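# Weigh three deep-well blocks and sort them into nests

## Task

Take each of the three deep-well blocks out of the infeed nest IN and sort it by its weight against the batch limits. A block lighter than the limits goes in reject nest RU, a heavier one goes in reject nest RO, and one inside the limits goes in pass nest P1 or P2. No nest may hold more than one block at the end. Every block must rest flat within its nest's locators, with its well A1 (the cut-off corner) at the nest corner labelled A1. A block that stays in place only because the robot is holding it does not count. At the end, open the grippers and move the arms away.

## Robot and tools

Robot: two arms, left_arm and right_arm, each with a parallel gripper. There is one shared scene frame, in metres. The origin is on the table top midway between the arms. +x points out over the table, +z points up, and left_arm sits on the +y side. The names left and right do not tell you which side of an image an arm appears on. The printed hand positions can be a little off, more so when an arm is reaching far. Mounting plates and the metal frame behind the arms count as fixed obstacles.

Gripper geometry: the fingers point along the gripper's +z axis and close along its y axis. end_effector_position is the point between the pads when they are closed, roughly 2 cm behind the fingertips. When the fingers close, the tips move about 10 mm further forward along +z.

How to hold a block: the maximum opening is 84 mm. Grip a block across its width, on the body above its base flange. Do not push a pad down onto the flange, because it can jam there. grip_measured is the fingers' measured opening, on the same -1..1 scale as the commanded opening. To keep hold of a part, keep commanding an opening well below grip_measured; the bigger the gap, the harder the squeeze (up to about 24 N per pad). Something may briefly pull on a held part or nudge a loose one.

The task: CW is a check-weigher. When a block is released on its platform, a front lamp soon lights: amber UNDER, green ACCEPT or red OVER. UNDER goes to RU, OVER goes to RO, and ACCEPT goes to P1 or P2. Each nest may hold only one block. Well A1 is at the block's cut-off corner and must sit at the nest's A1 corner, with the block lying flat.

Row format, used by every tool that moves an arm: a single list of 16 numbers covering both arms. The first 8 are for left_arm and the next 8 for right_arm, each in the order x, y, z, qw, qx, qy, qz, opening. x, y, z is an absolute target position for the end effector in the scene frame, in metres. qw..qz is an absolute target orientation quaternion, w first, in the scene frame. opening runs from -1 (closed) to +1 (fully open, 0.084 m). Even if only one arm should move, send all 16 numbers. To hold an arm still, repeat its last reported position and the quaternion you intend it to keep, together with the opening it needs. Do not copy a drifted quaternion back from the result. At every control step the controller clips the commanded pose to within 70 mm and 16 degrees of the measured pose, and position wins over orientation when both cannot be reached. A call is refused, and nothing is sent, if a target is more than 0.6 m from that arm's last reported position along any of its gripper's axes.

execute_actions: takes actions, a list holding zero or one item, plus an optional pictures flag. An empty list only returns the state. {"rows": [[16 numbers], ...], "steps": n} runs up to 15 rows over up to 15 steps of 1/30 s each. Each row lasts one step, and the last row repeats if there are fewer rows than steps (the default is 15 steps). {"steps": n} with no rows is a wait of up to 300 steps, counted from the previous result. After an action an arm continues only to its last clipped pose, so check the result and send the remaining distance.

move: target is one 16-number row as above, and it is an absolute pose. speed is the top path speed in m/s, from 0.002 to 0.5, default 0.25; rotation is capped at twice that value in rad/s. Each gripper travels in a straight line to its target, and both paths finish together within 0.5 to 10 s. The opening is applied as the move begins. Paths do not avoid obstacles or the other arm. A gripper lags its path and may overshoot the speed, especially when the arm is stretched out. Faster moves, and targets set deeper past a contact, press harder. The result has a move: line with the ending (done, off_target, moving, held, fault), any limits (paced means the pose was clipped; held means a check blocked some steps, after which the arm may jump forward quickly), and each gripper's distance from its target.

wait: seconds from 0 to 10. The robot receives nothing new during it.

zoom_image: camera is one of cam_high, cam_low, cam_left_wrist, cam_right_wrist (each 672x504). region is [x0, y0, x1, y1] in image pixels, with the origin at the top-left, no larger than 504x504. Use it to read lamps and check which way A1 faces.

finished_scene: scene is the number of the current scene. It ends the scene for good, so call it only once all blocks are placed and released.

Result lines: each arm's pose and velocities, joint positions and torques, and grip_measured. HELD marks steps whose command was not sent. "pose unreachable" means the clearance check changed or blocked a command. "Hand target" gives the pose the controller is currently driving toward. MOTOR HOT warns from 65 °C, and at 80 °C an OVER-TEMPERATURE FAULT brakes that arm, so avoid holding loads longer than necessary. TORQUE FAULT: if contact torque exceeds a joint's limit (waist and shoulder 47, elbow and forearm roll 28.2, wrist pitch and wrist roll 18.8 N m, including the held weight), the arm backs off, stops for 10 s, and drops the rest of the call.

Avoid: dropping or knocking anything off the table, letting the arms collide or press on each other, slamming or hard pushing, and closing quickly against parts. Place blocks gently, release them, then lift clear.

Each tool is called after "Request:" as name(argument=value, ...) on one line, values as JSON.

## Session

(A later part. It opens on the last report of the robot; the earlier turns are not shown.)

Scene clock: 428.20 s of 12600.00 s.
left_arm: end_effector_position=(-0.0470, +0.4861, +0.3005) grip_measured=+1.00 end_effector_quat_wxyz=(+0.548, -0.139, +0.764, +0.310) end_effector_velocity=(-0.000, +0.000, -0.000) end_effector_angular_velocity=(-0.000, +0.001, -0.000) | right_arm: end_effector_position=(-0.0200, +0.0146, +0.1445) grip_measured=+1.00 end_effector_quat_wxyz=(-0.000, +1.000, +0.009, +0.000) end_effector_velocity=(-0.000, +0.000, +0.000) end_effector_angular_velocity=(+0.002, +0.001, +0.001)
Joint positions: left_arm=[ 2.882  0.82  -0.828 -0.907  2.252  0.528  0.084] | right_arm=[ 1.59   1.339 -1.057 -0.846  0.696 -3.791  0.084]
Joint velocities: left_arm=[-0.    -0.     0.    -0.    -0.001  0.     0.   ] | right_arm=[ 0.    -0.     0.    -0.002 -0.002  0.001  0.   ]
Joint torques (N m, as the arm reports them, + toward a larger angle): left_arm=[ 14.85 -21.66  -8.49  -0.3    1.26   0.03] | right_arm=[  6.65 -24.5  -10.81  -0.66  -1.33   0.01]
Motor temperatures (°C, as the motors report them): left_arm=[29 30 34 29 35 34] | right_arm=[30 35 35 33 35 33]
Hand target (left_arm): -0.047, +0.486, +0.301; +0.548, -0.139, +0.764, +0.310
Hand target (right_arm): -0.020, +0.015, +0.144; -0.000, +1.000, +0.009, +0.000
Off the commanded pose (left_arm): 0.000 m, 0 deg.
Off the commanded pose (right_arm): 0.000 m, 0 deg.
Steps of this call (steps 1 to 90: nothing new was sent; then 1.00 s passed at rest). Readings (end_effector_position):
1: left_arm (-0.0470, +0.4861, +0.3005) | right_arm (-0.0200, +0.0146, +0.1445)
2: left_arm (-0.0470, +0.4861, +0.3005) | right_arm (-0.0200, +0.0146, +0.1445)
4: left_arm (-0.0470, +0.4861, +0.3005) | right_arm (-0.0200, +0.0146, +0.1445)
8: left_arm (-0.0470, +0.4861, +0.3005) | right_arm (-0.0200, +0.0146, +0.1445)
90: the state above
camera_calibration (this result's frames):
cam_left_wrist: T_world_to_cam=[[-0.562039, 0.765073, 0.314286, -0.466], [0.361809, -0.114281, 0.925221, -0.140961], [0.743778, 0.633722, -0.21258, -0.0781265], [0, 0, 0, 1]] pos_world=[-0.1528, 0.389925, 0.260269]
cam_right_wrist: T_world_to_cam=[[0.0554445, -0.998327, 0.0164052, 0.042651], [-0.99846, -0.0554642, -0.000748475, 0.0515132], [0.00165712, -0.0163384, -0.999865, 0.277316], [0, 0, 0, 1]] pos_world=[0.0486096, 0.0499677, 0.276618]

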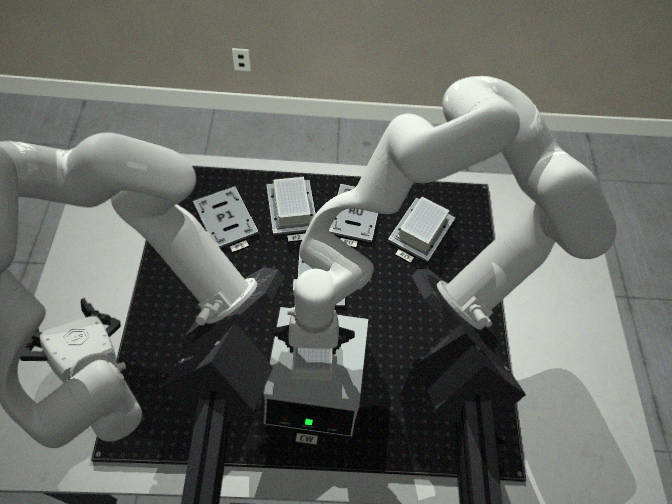

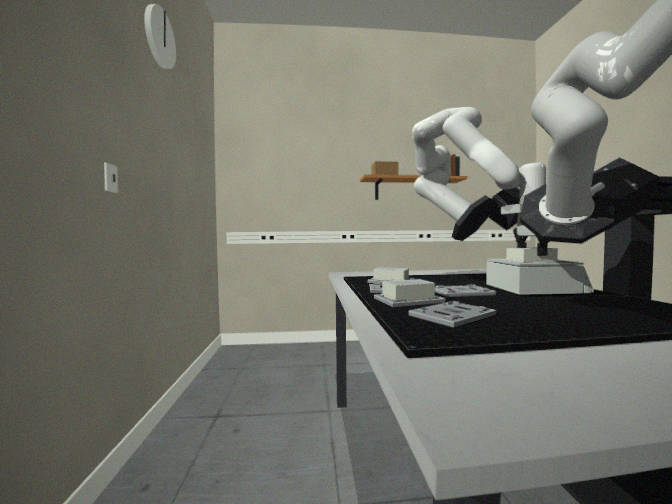

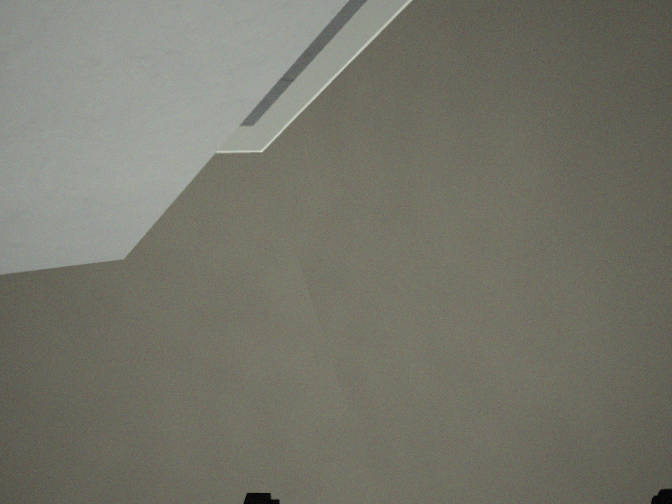

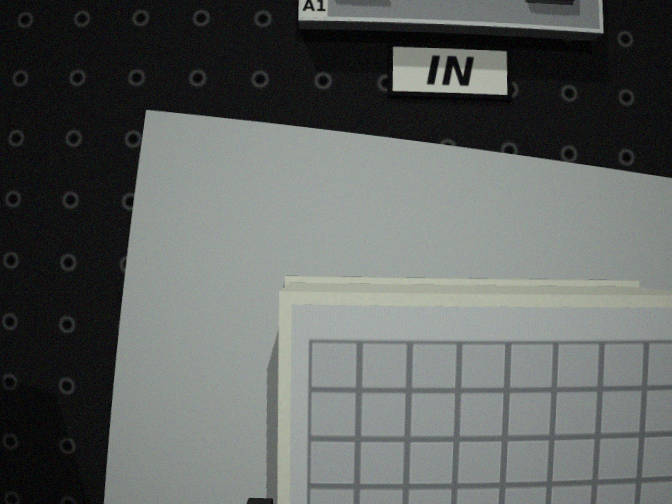

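Request:
move(target=[-0.047,0.4861,0.3005,0.548,-0.139,0.764,0.310,1,-0.02,0.0146,0.1443,0,1,0.0087,0,0.2], speed=0.01)

Request:
move(target=[-0.047,0.4861,0.3005,0.548,-0.139,0.764,0.310,1,-0.015,0.0146,0.175,0,1,0.0087,0,0.2], speed=0.04)

Request:
move(target=[-0.047,0.4861,0.3005,0.548,-0.139,0.764,0.310,1,0.30,0.06,0.17,0,0.9925,0.122,0,0.2], speed=0.12)

Request:
move(target=[-0.047,0.4861,0.3005,0.548,-0.139,0.764,0.310,1,0.37,0.20,0.15,0,0.9703,0.2419,0,0.2], speed=0.08)

Scene clock: 443.77 s of 12600.00 s.
left_arm: end_effector_position=(-0.0470, +0.4861, +0.3005) grip_measured=+1.00 end_effector_quat_wxyz=(+0.548, -0.139, +0.764, +0.310) end_effector_velocity=(+0.000, +0.000, -0.000) end_effector_angular_velocity=(-0.001, -0.002, -0.001) | right_arm: end_effector_position=(-0.0200, +0.0147, +0.1444) grip_measured=+0.96 end_effector_quat_wxyz=(-0.000, +1.000, +0.009, -0.000) end_effector_velocity=(-0.000, +0.000, -0.000) end_effector_angular_velocity=(+0.001, +0.000, +0.003)
Joint positions: left_arm=[ 2.882  0.82  -0.828 -0.907  2.252  0.528  0.084] | right_arm=[ 1.589  1.339 -1.057 -0.847  0.696 -3.791  0.083]
Joint velocities: left_arm=[-0.002  0.     0.    -0.     0.     0.    -0.   ] | right_arm=[-0.     0.    -0.    -0.001 -0.001 -0.001  0.   ]
Joint torques (N m, as the arm reports them, + toward a larger angle): left_arm=[ 14.41 -21.5   -8.4   -0.25   1.2    0.06] | right_arm=[  6.45 -23.23 -10.37  -0.65  -1.05  -0.12]
Motor temperatures (°C, as the motors report them): left_arm=[29 30 34 29 35 34] | right_arm=[29 36 36 33 35 33]
Hand target (left_arm): -0.047, +0.486, +0.301; +0.548, -0.139, +0.764, +0.310
Hand target (right_arm): -0.020, +0.015, +0.144; -0.000, +1.000, +0.009, +0.000
Off the commanded pose (left_arm): 0.000 m, 0 deg.
Off the commanded pose (right_arm): 0.000 m, 0 deg.
After step 90, 11.87 s passed at rest.
move: done
camera_calibration (this result's frames):
cam_left_wrist: T_world_to_cam=[[-0.562039, 0.765073, 0.314286, -0.466], [0.361809, -0.114281, 0.925221, -0.140961], [0.743779, 0.633722, -0.21258, -0.0781264], [0, 0, 0, 1]] pos_world=[-0.1528, 0.389925, 0.260269]
cam_right_wrist: T_world_to_cam=[[0.0553194, -0.998339, 0.0160996, 0.0428135], [-0.998467, -0.0553379, -0.000709127, 0.0515349], [0.00159887, -0.0160357, -0.99987, 0.277254], [0, 0, 0, 1]] pos_world=[0.0486442, 0.0500402, 0.276566]

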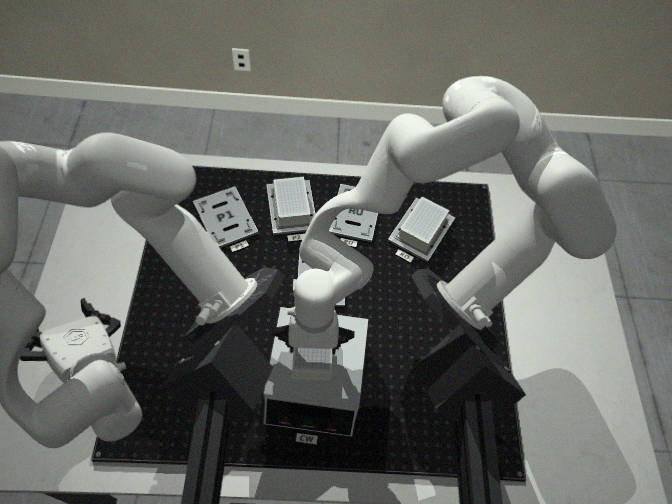

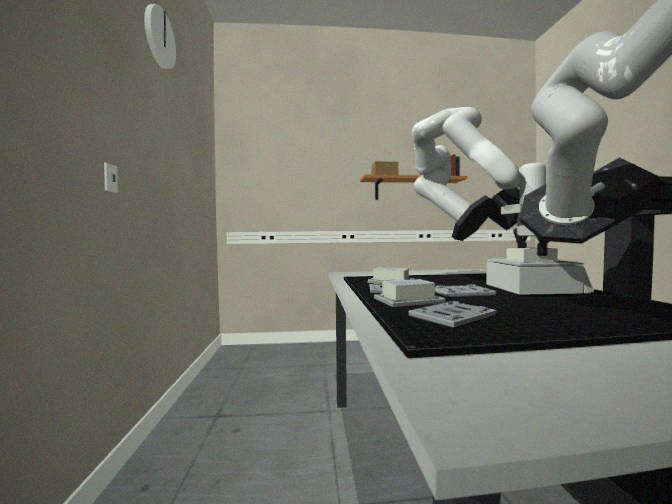

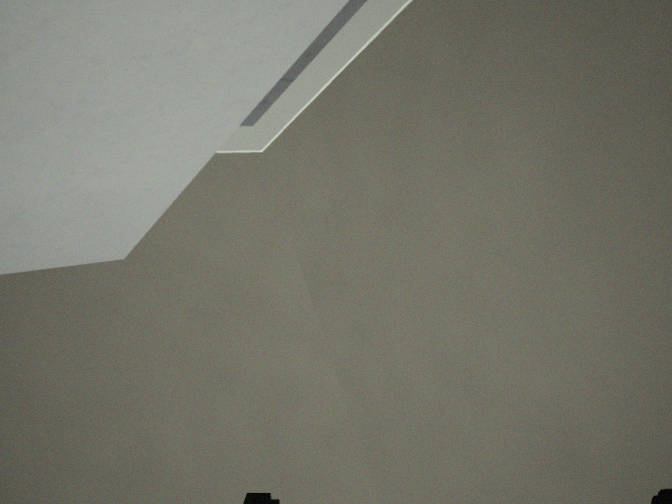

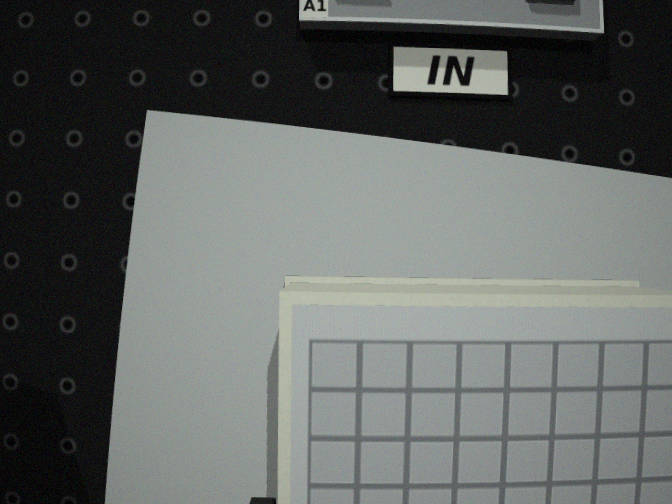

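Scene clock: 444.90 s of 12600.00 s.
left_arm: end_effector_position=(-0.0470, +0.4861, +0.3005) grip_measured=+1.00 end_effector_quat_wxyz=(+0.548, -0.139, +0.764, +0.310) end_effector_velocity=(+0.000, +0.000, -0.000) end_effector_angular_velocity=(-0.001, -0.000, -0.000) | right_arm: end_effector_position=(-0.0151, +0.0144, +0.1747) grip_measured=+0.96 end_effector_quat_wxyz=(+0.000, +1.000, +0.009, -0.000) end_effector_velocity=(+0.000, -0.001, +0.001) end_effector_angular_velocity=(-0.003, +0.000, -0.000)
Joint positions: left_arm=[ 2.882  0.82  -0.828 -0.907  2.252  0.528  0.084] | right_arm=[ 1.639  1.26  -1.03  -0.745  0.723 -3.861  0.083]
Joint velocities: left_arm=[-0. -0. -0.  0. -0. -0.  0.] | right_arm=[ 0.003 -0.004  0.002  0.008  0.003 -0.005  0.   ]
Joint torques (N m, as the arm reports them, + toward a larger angle): left_arm=[ 14.8  -21.1   -8.77  -0.09   1.17   0.01] | right_arm=[  5.94 -24.71 -12.61  -0.82  -1.42  -0.23]
Motor temperatures (°C, as the motors report them): left_arm=[29 30 34 29 35 34] | right_arm=[29 36 36 33 35 33]
Hand target (left_arm): -0.047, +0.486, +0.301; +0.548, -0.139, +0.764, +0.310
Hand target (right_arm): -0.015, +0.015, +0.175; +0.000, +1.000, +0.009, -0.000
Off the commanded pose (left_arm): 0.000 m, 0 deg.
Off the commanded pose (right_arm): 0.000 m, 0 deg.
move: done
camera_calibration (this result's frames):
cam_left_wrist: T_world_to_cam=[[-0.562039, 0.765073, 0.314286, -0.466], [0.361809, -0.114281, 0.925221, -0.140961], [0.743778, 0.633722, -0.21258, -0.0781264], [0, 0, 0, 1]] pos_world=[-0.1528, 0.389925, 0.260269]
cam_right_wrist: T_world_to_cam=[[0.0556077, -0.998312, 0.0167472, 0.041627], [-0.998452, -0.0556257, -0.000609841, 0.0564081], [0.00154038, -0.0166873, -0.99986, 0.30755], [0, 0, 0, 1]] pos_world=[0.0535322, 0.0498267, 0.306844]

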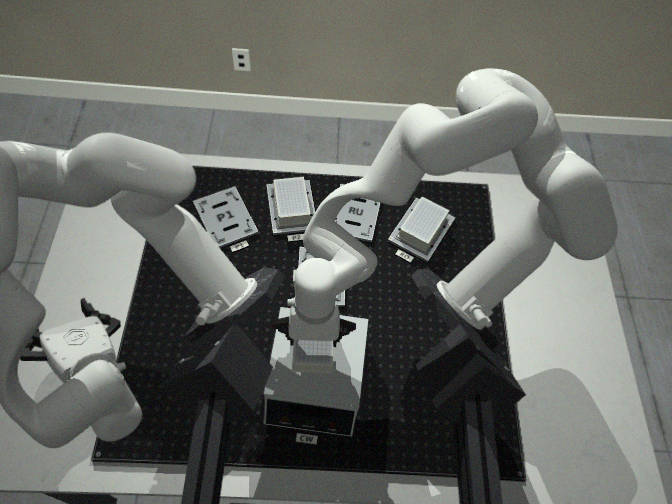

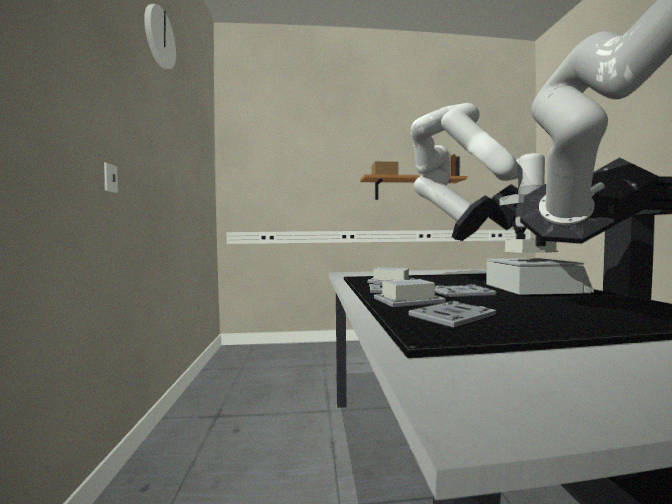

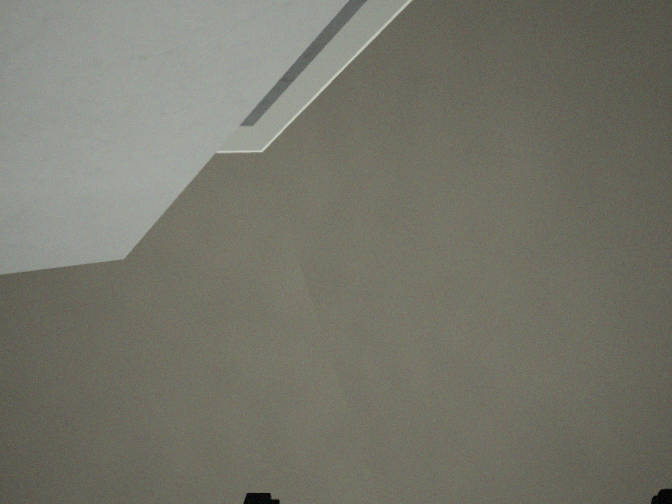

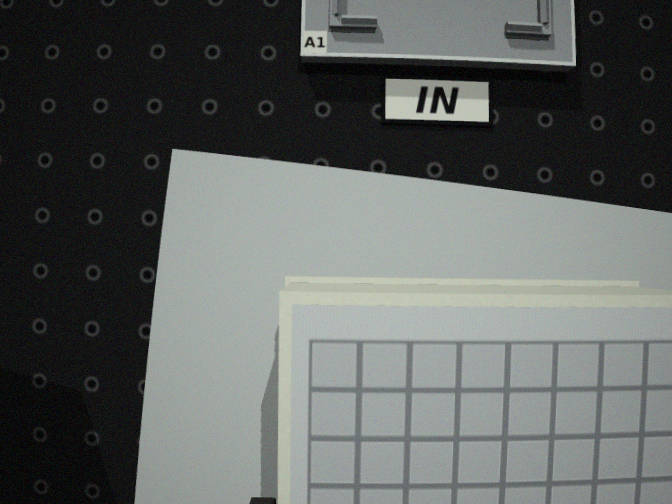

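Scene clock: 448.03 s of 12600.00 s.
left_arm: end_effector_position=(-0.0470, +0.4861, +0.3005) grip_measured=+1.00 end_effector_quat_wxyz=(+0.548, -0.139, +0.764, +0.310) end_effector_velocity=(-0.000, +0.000, +0.000) end_effector_angular_velocity=(+0.001, -0.001, +0.001) | right_arm: end_effector_position=(+0.3003, +0.0588, +0.1695) grip_measured=+0.96 end_effector_quat_wxyz=(+0.001, +0.993, +0.122, +0.000) end_effector_velocity=(+0.004, +0.002, +0.001) end_effector_angular_velocity=(+0.002, +0.002, +0.001)
Joint positions: left_arm=[ 2.882  0.82  -0.828 -0.907  2.252  0.528  0.084] | right_arm=[ 0.991  0.957 -1.204 -1.093  1.002 -4.565  0.083]
Joint velocities: left_arm=[-0.     0.    -0.    -0.001  0.002  0.    -0.   ] | right_arm=[-0.004  0.    -0.009  0.003  0.001 -0.011 -0.   ]
Joint torques (N m, as the arm reports them, + toward a larger angle): left_arm=[ 14.73 -21.38  -8.64  -0.12   1.31  -0.01] | right_arm=[ 15.33 -20.43  -9.4   -0.88  -1.66  -0.61]
Motor temperatures (°C, as the motors report them): left_arm=[29 30 34 29 35 34] | right_arm=[29 36 36 33 35 33]
Hand target (left_arm): -0.047, +0.486, +0.301; +0.548, -0.139, +0.764, +0.310
Hand target (right_arm): +0.301, +0.059, +0.170; +0.001, +0.993, +0.121, +0.000
Off the commanded pose (left_arm): 0.000 m, 0 deg.
Off the commanded pose (right_arm): 0.001 m, 0 deg.
move: done
camera_calibration (this result's frames):
cam_left_wrist: T_world_to_cam=[[-0.562039, 0.765073, 0.314286, -0.466], [0.361809, -0.114281, 0.925221, -0.140961], [0.743779, 0.633722, -0.21258, -0.0781265], [0, 0, 0, 1]] pos_world=[-0.1528, 0.389925, 0.260269]
cam_right_wrist: T_world_to_cam=[[0.278171, -0.960351, 0.0186412, -0.000921556], [-0.960511, -0.278239, -0.00109559, 0.375562], [0.00623886, -0.0176004, -0.999826, 0.301161], [0, 0, 0, 1]] pos_world=[0.359109, 0.108912, 0.301538]

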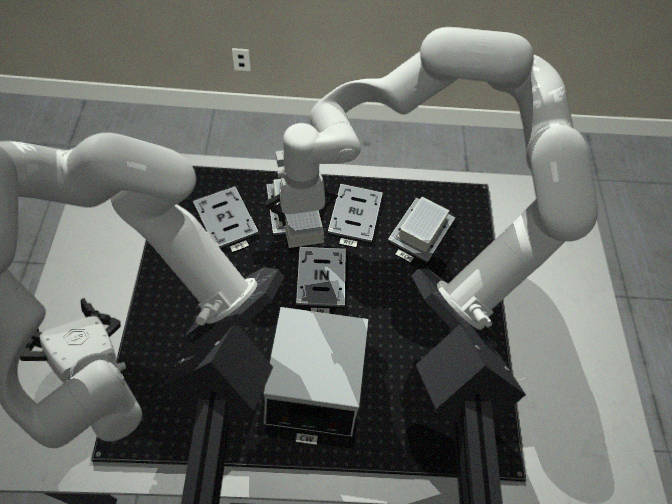

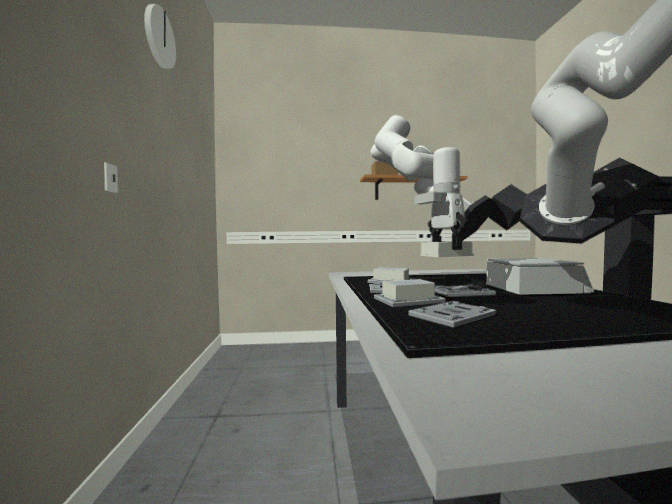

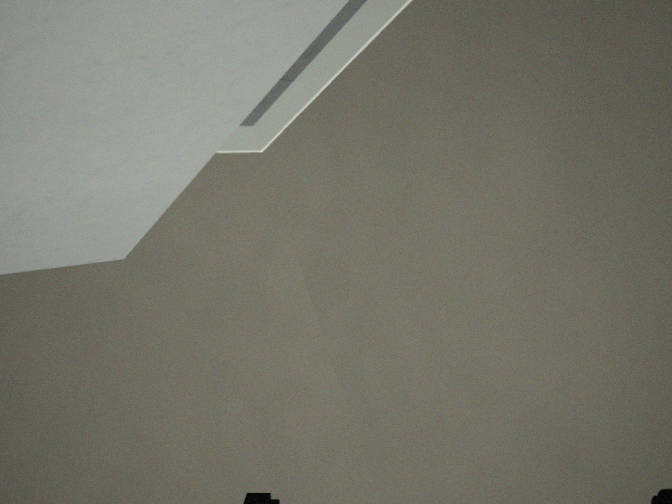

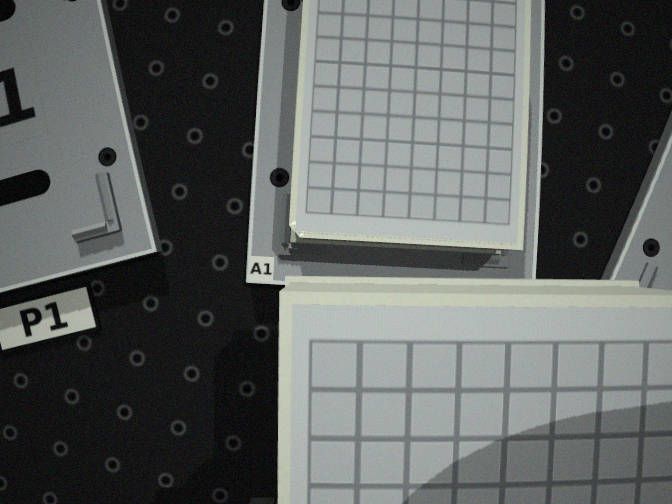

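Scene clock: 450.53 s of 12600.00 s.
left_arm: end_effector_position=(-0.0470, +0.4861, +0.3005) grip_measured=+1.00 end_effector_quat_wxyz=(+0.548, -0.139, +0.764, +0.310) end_effector_velocity=(-0.000, +0.000, +0.000) end_effector_angular_velocity=(+0.001, -0.000, +0.001) | right_arm: end_effector_position=(+0.3700, +0.1993, +0.1502) grip_measured=+0.96 end_effector_quat_wxyz=(-0.000, +0.970, +0.242, -0.000) end_effector_velocity=(+0.002, +0.002, -0.001) end_effector_angular_velocity=(-0.006, +0.003, +0.001)
Joint positions: left_arm=[ 2.882  0.82  -0.828 -0.907  2.252  0.528  0.084] | right_arm=[ 0.981  1.477 -2.075 -0.943  1.182 -5.149  0.083]
Joint velocities: left_arm=[ 0.    -0.     0.    -0.001  0.001 -0.     0.   ] | right_arm=[-0.     0.019 -0.034  0.009  0.015 -0.016 -0.   ]
Joint torques (N m, as the arm reports them, + toward a larger angle): left_arm=[ 14.4  -21.24  -8.41  -0.13   1.25   0.06] | right_arm=[ 19.87 -26.21 -11.2   -0.63  -1.26  -0.05]
Motor temperatures (°C, as the motors report them): left_arm=[29 30 34 29 35 34] | right_arm=[30 36 36 33 35 33]
Hand target (left_arm): -0.047, +0.486, +0.300; +0.548, -0.139, +0.764, +0.310
Hand target (right_arm): +0.370, +0.200, +0.150; +0.000, +0.970, +0.242, -0.000
Off the commanded pose (left_arm): 0.000 m, 0 deg.
Off the commanded pose (right_arm): 0.001 m, 0 deg.
move: done
camera_calibration (this result's frames):
cam_left_wrist: T_world_to_cam=[[-0.562039, 0.765073, 0.314286, -0.466], [0.361809, -0.114281, 0.925221, -0.140961], [0.743779, 0.633722, -0.21258, -0.0781263], [0, 0, 0, 1]] pos_world=[-0.1528, 0.389925, 0.260269]
cam_right_wrist: T_world_to_cam=[[0.502203, -0.864601, 0.0160145, 0.0134603], [-0.864708, -0.502274, -0.00047509, 0.490723], [0.00845445, -0.0136093, -0.999872, 0.282323], [0, 0, 0, 1]] pos_world=[0.415186, 0.261958, 0.282305]

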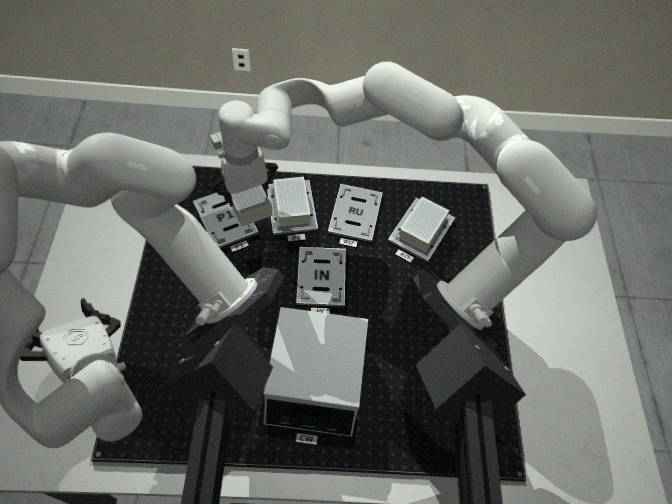

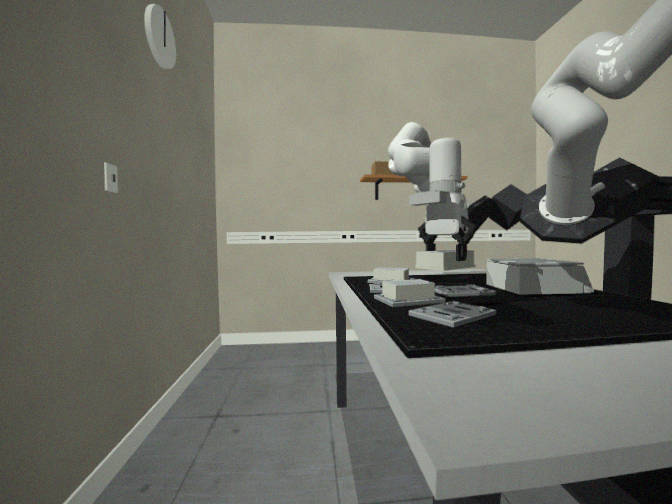

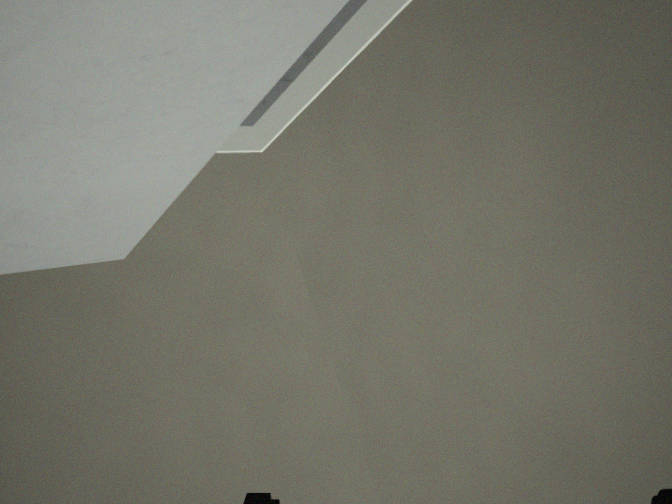

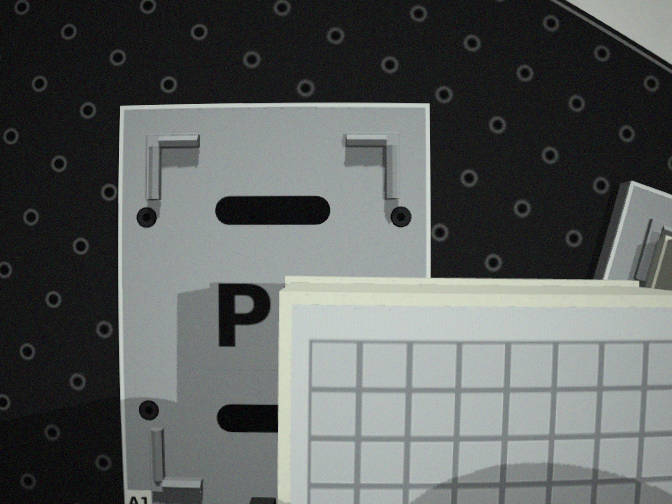

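Request:
move(target=[-0.047,0.4861,0.3005,0.548,-0.139,0.764,0.310,1,0.2212,0.0019,0.14,0,1,0.0087,0,0.2], speed=0.1)

Request:
move(target=[-0.047,0.4861,0.3005,0.548,-0.139,0.764,0.310,1,0.2212,0.0019,0.075,0,1,0.0087,0,0.2], speed=0.03)

Request:
move(target=[-0.047,0.4861,0.3005,0.548,-0.139,0.764,0.310,1,0.2212,0.0019,0.0558,0,1,0.0087,0,0.2], speed=0.008)

Scene clock: 468.97 s of 12600.00 s.
left_arm: end_effector_position=(-0.0470, +0.4861, +0.3005) grip_measured=+1.00 end_effector_quat_wxyz=(+0.548, -0.139, +0.764, +0.310) end_effector_velocity=(+0.000, +0.000, +0.000) end_effector_angular_velocity=(+0.000, -0.002, -0.000) | right_arm: end_effector_position=(+0.2214, +0.0031, +0.1399) grip_measured=+0.96 end_effector_quat_wxyz=(-0.001, +1.000, +0.009, +0.000) end_effector_velocity=(-0.002, -0.003, -0.000) end_effector_angular_velocity=(+0.002, -0.001, -0.006)
Joint positions: left_arm=[ 2.882  0.82  -0.828 -0.907  2.252  0.528  0.084] | right_arm=[ 1.     0.926 -0.94  -1.239  0.908 -4.076  0.083]
Joint velocities: left_arm=[-0.001 -0.     0.    -0.     0.002 -0.    -0.   ] | right_arm=[-0.    -0.005  0.012 -0.008 -0.004  0.016 -0.   ]
Joint torques (N m, as the arm reports them, + toward a larger angle): left_arm=[ 14.62 -21.43  -8.46  -0.21   1.16  -0.01] | right_arm=[ 13.15 -17.04  -7.56  -0.94  -1.18  -0.33]
Motor temperatures (°C, as the motors report them): left_arm=[29 30 34 29 35 34] | right_arm=[30 36 36 33 35 33]
Hand target (left_arm): -0.047, +0.486, +0.301; +0.548, -0.139, +0.764, +0.310
Hand target (right_arm): +0.221, +0.003, +0.140; -0.001, +1.000, +0.009, +0.001
Off the commanded pose (left_arm): 0.000 m, 0 deg.
Off the commanded pose (right_arm): 0.001 m, 0 deg.
After step 90, 12.50 s passed at rest.
move: done
camera_calibration (this result's frames):
cam_left_wrist: T_world_to_cam=[[-0.562039, 0.765073, 0.314286, -0.466], [0.361809, -0.114281, 0.925221, -0.140961], [0.743779, 0.633722, -0.21258, -0.0781265], [0, 0, 0, 1]] pos_world=[-0.1528, 0.389925, 0.260269]
cam_right_wrist: T_world_to_cam=[[0.0559978, -0.998315, 0.0151935, 0.01793], [-0.998428, -0.0560307, -0.00175286, 0.292011], [0.00260121, -0.0150714, -0.999883, 0.271897], [0, 0, 0, 1]] pos_world=[0.28984, 0.0383592, 0.272104]

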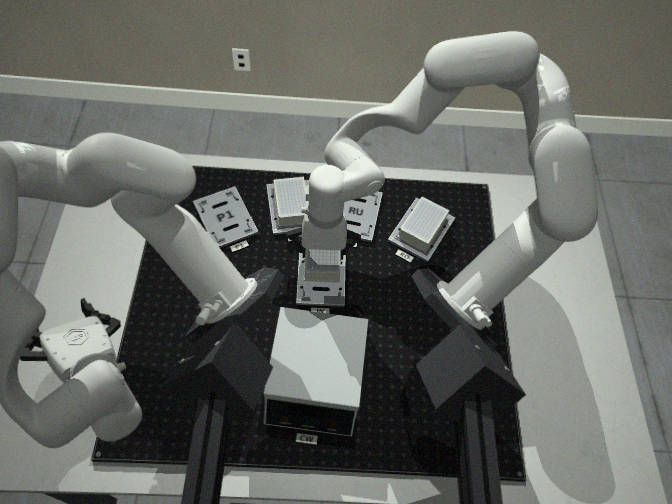

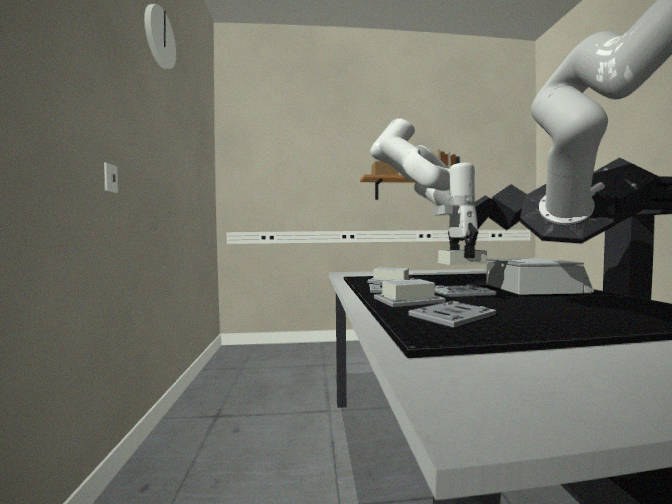

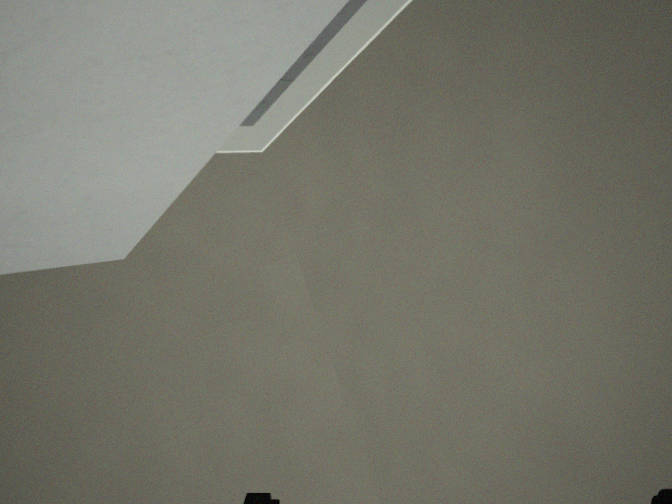

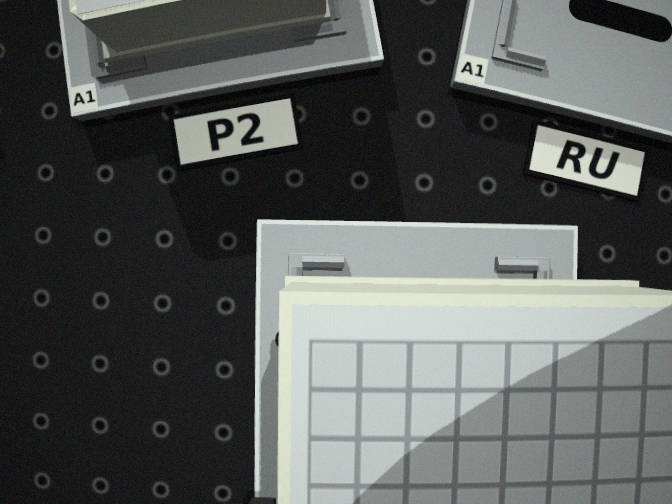

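Scene clock: 471.50 s of 12600.00 s.
left_arm: end_effector_position=(-0.0470, +0.4861, +0.3005) grip_measured=+1.00 end_effector_quat_wxyz=(+0.548, -0.139, +0.764, +0.310) end_effector_velocity=(+0.000, +0.000, +0.001) end_effector_angular_velocity=(+0.002, -0.003, +0.001) | right_arm: end_effector_position=(+0.2214, +0.0019, +0.0750) grip_measured=+0.96 end_effector_quat_wxyz=(-0.000, +1.000, +0.009, +0.000) end_effector_velocity=(+0.000, +0.001, -0.001) end_effector_angular_velocity=(+0.002, +0.000, +0.001)
Joint positions: left_arm=[ 2.882  0.82  -0.828 -0.907  2.252  0.528  0.084] | right_arm=[ 0.848  1.057 -1.008 -1.438  0.896 -3.997  0.083]
Joint velocities: left_arm=[ 0.001  0.    -0.     0.     0.004 -0.001  0.   ] | right_arm=[-0.003  0.003 -0.002 -0.004 -0.001  0.     0.   ]
Joint torques (N m, as the arm reports them, + toward a larger angle): left_arm=[ 14.35 -21.81  -8.63  -0.09   1.25   0.17] | right_arm=[ 13.75 -17.15  -4.94  -0.79  -1.21  -0.09]
Motor temperatures (°C, as the motors report them): left_arm=[29 30 34 29 35 34] | right_arm=[30 36 36 33 35 33]
Hand target (left_arm): -0.047, +0.486, +0.300; +0.548, -0.139, +0.764, +0.310
Hand target (right_arm): +0.221, +0.002, +0.075; +0.000, +1.000, +0.009, +0.000
Off the commanded pose (left_arm): 0.000 m, 0 deg.
Off the commanded pose (right_arm): 0.000 m, 0 deg.
move: done
camera_calibration (this result's frames):
cam_left_wrist: T_world_to_cam=[[-0.562039, 0.765073, 0.314286, -0.466], [0.361809, -0.114281, 0.925221, -0.140961], [0.743779, 0.633722, -0.21258, -0.0781265], [0, 0, 0, 1]] pos_world=[-0.1528, 0.389925, 0.260269]
cam_right_wrist: T_world_to_cam=[[0.0553234, -0.998333, 0.0164257, 0.0177758], [-0.998466, -0.0553506, -0.00120527, 0.291813], [0.00211244, -0.0163338, -0.999864, 0.207146], [0, 0, 0, 1]] pos_world=[0.289945, 0.0372817, 0.207178]

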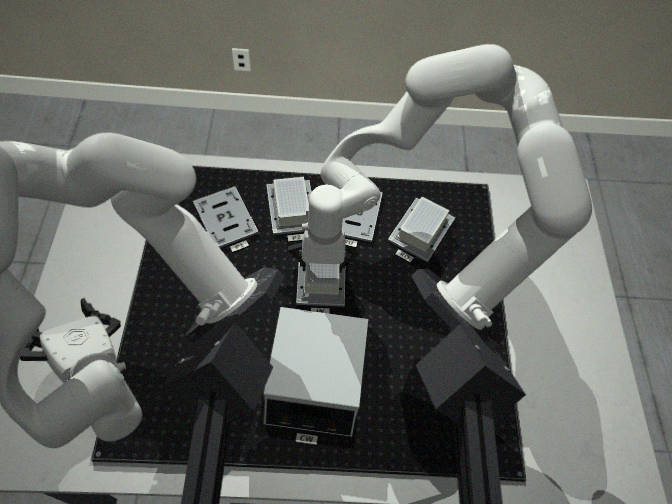

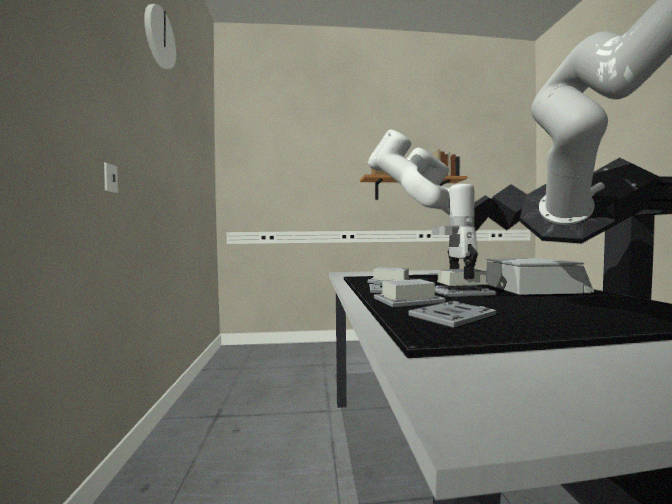

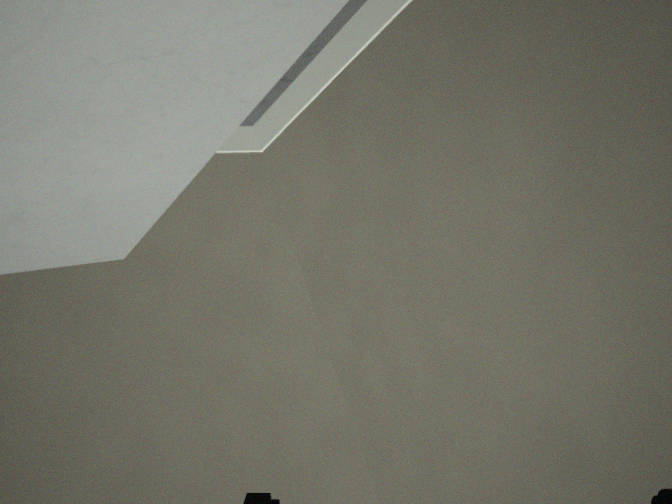

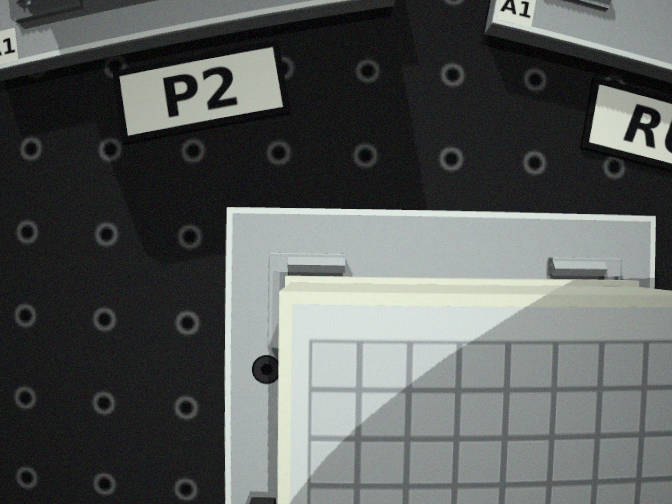

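Scene clock: 474.13 s of 12600.00 s.
left_arm: end_effector_position=(-0.0470, +0.4861, +0.3005) grip_measured=+1.00 end_effector_quat_wxyz=(+0.548, -0.139, +0.764, +0.310) end_effector_velocity=(-0.000, +0.000, +0.000) end_effector_angular_velocity=(+0.001, -0.000, +0.002) | right_arm: end_effector_position=(+0.2212, +0.0019, +0.0559) grip_measured=+0.96 end_effector_quat_wxyz=(+0.000, +1.000, +0.009, +0.000) end_effector_velocity=(+0.000, +0.000, -0.002) end_effector_angular_velocity=(+0.000, +0.001, -0.000)
Joint positions: left_arm=[ 2.882  0.82  -0.828 -0.907  2.252  0.528  0.084] | right_arm=[ 0.804  1.097 -1.035 -1.493  0.897 -3.98   0.083]
Joint velocities: left_arm=[ 0.001  0.     0.    -0.001  0.001 -0.     0.   ] | right_arm=[-0.005  0.004 -0.003 -0.005 -0.001  0.001 -0.   ]
Joint torques (N m, as the arm reports them, + toward a larger angle): left_arm=[ 14.93 -21.37  -8.43  -0.28   1.2    0.17] | right_arm=[ 13.29 -17.37  -4.45  -0.45  -1.27  -0.47]
Motor temperatures (°C, as the motors report them): left_arm=[29 30 34 29 35 34] | right_arm=[30 36 36 33 35 33]
Hand target (left_arm): -0.047, +0.486, +0.300; +0.548, -0.139, +0.764, +0.310
Hand target (right_arm): +0.221, +0.002, +0.056; +0.000, +1.000, +0.009, +0.000
Off the commanded pose (left_arm): 0.000 m, 0 deg.
Off the commanded pose (right_arm): 0.000 m, 0 deg.
move: done
camera_calibration (this result's frames):
cam_left_wrist: T_world_to_cam=[[-0.562039, 0.765073, 0.314286, -0.466], [0.361809, -0.114281, 0.925221, -0.140961], [0.743779, 0.633722, -0.21258, -0.0781263], [0, 0, 0, 1]] pos_world=[-0.1528, 0.389925, 0.260269]
cam_right_wrist: T_world_to_cam=[[0.0554484, -0.998325, 0.0165085, 0.0180058], [-0.99846, -0.0554693, -0.000809091, 0.291593], [0.00172345, -0.0164382, -0.999863, 0.18811], [0, 0, 0, 1]] pos_world=[0.289821, 0.0372423, 0.188023]

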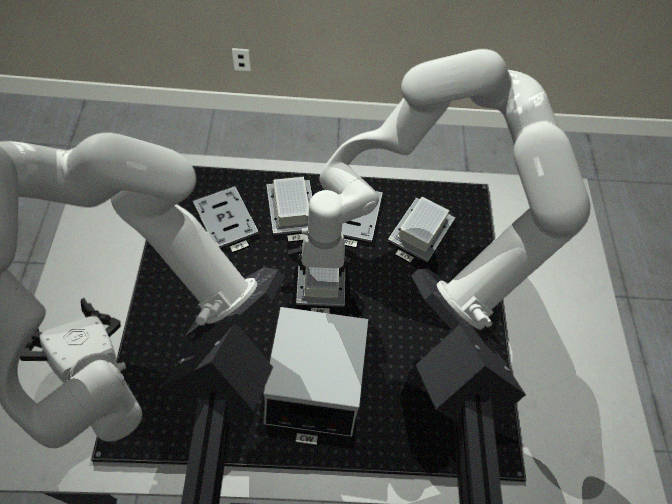

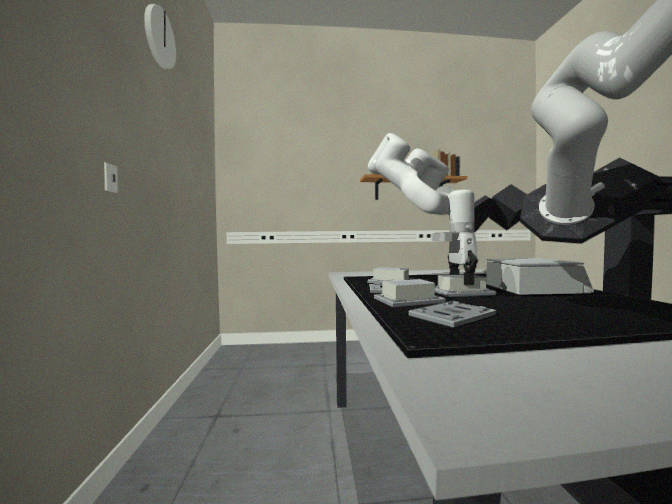

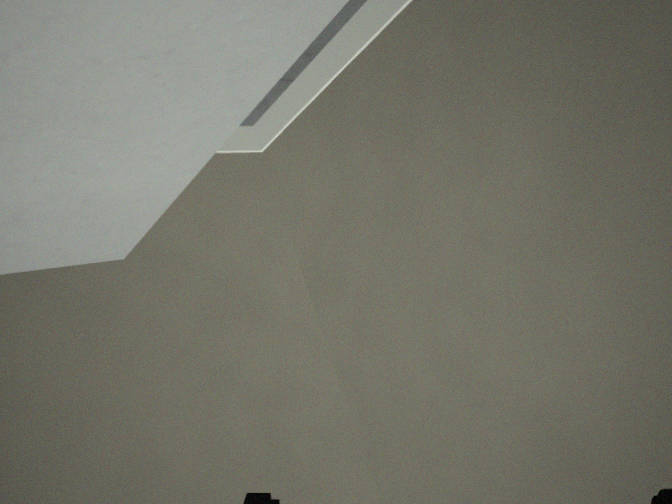

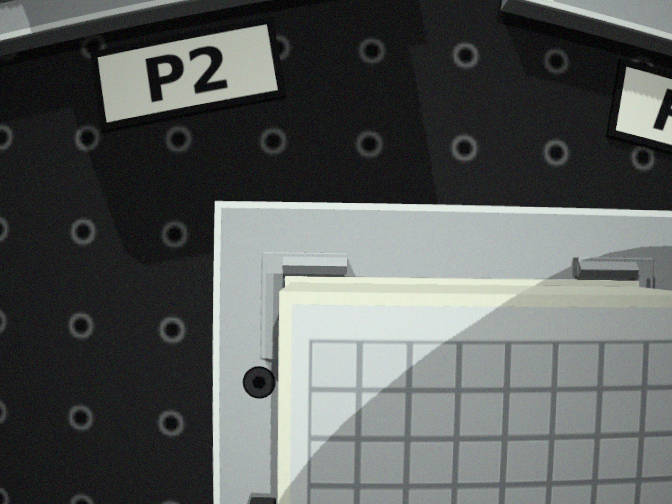

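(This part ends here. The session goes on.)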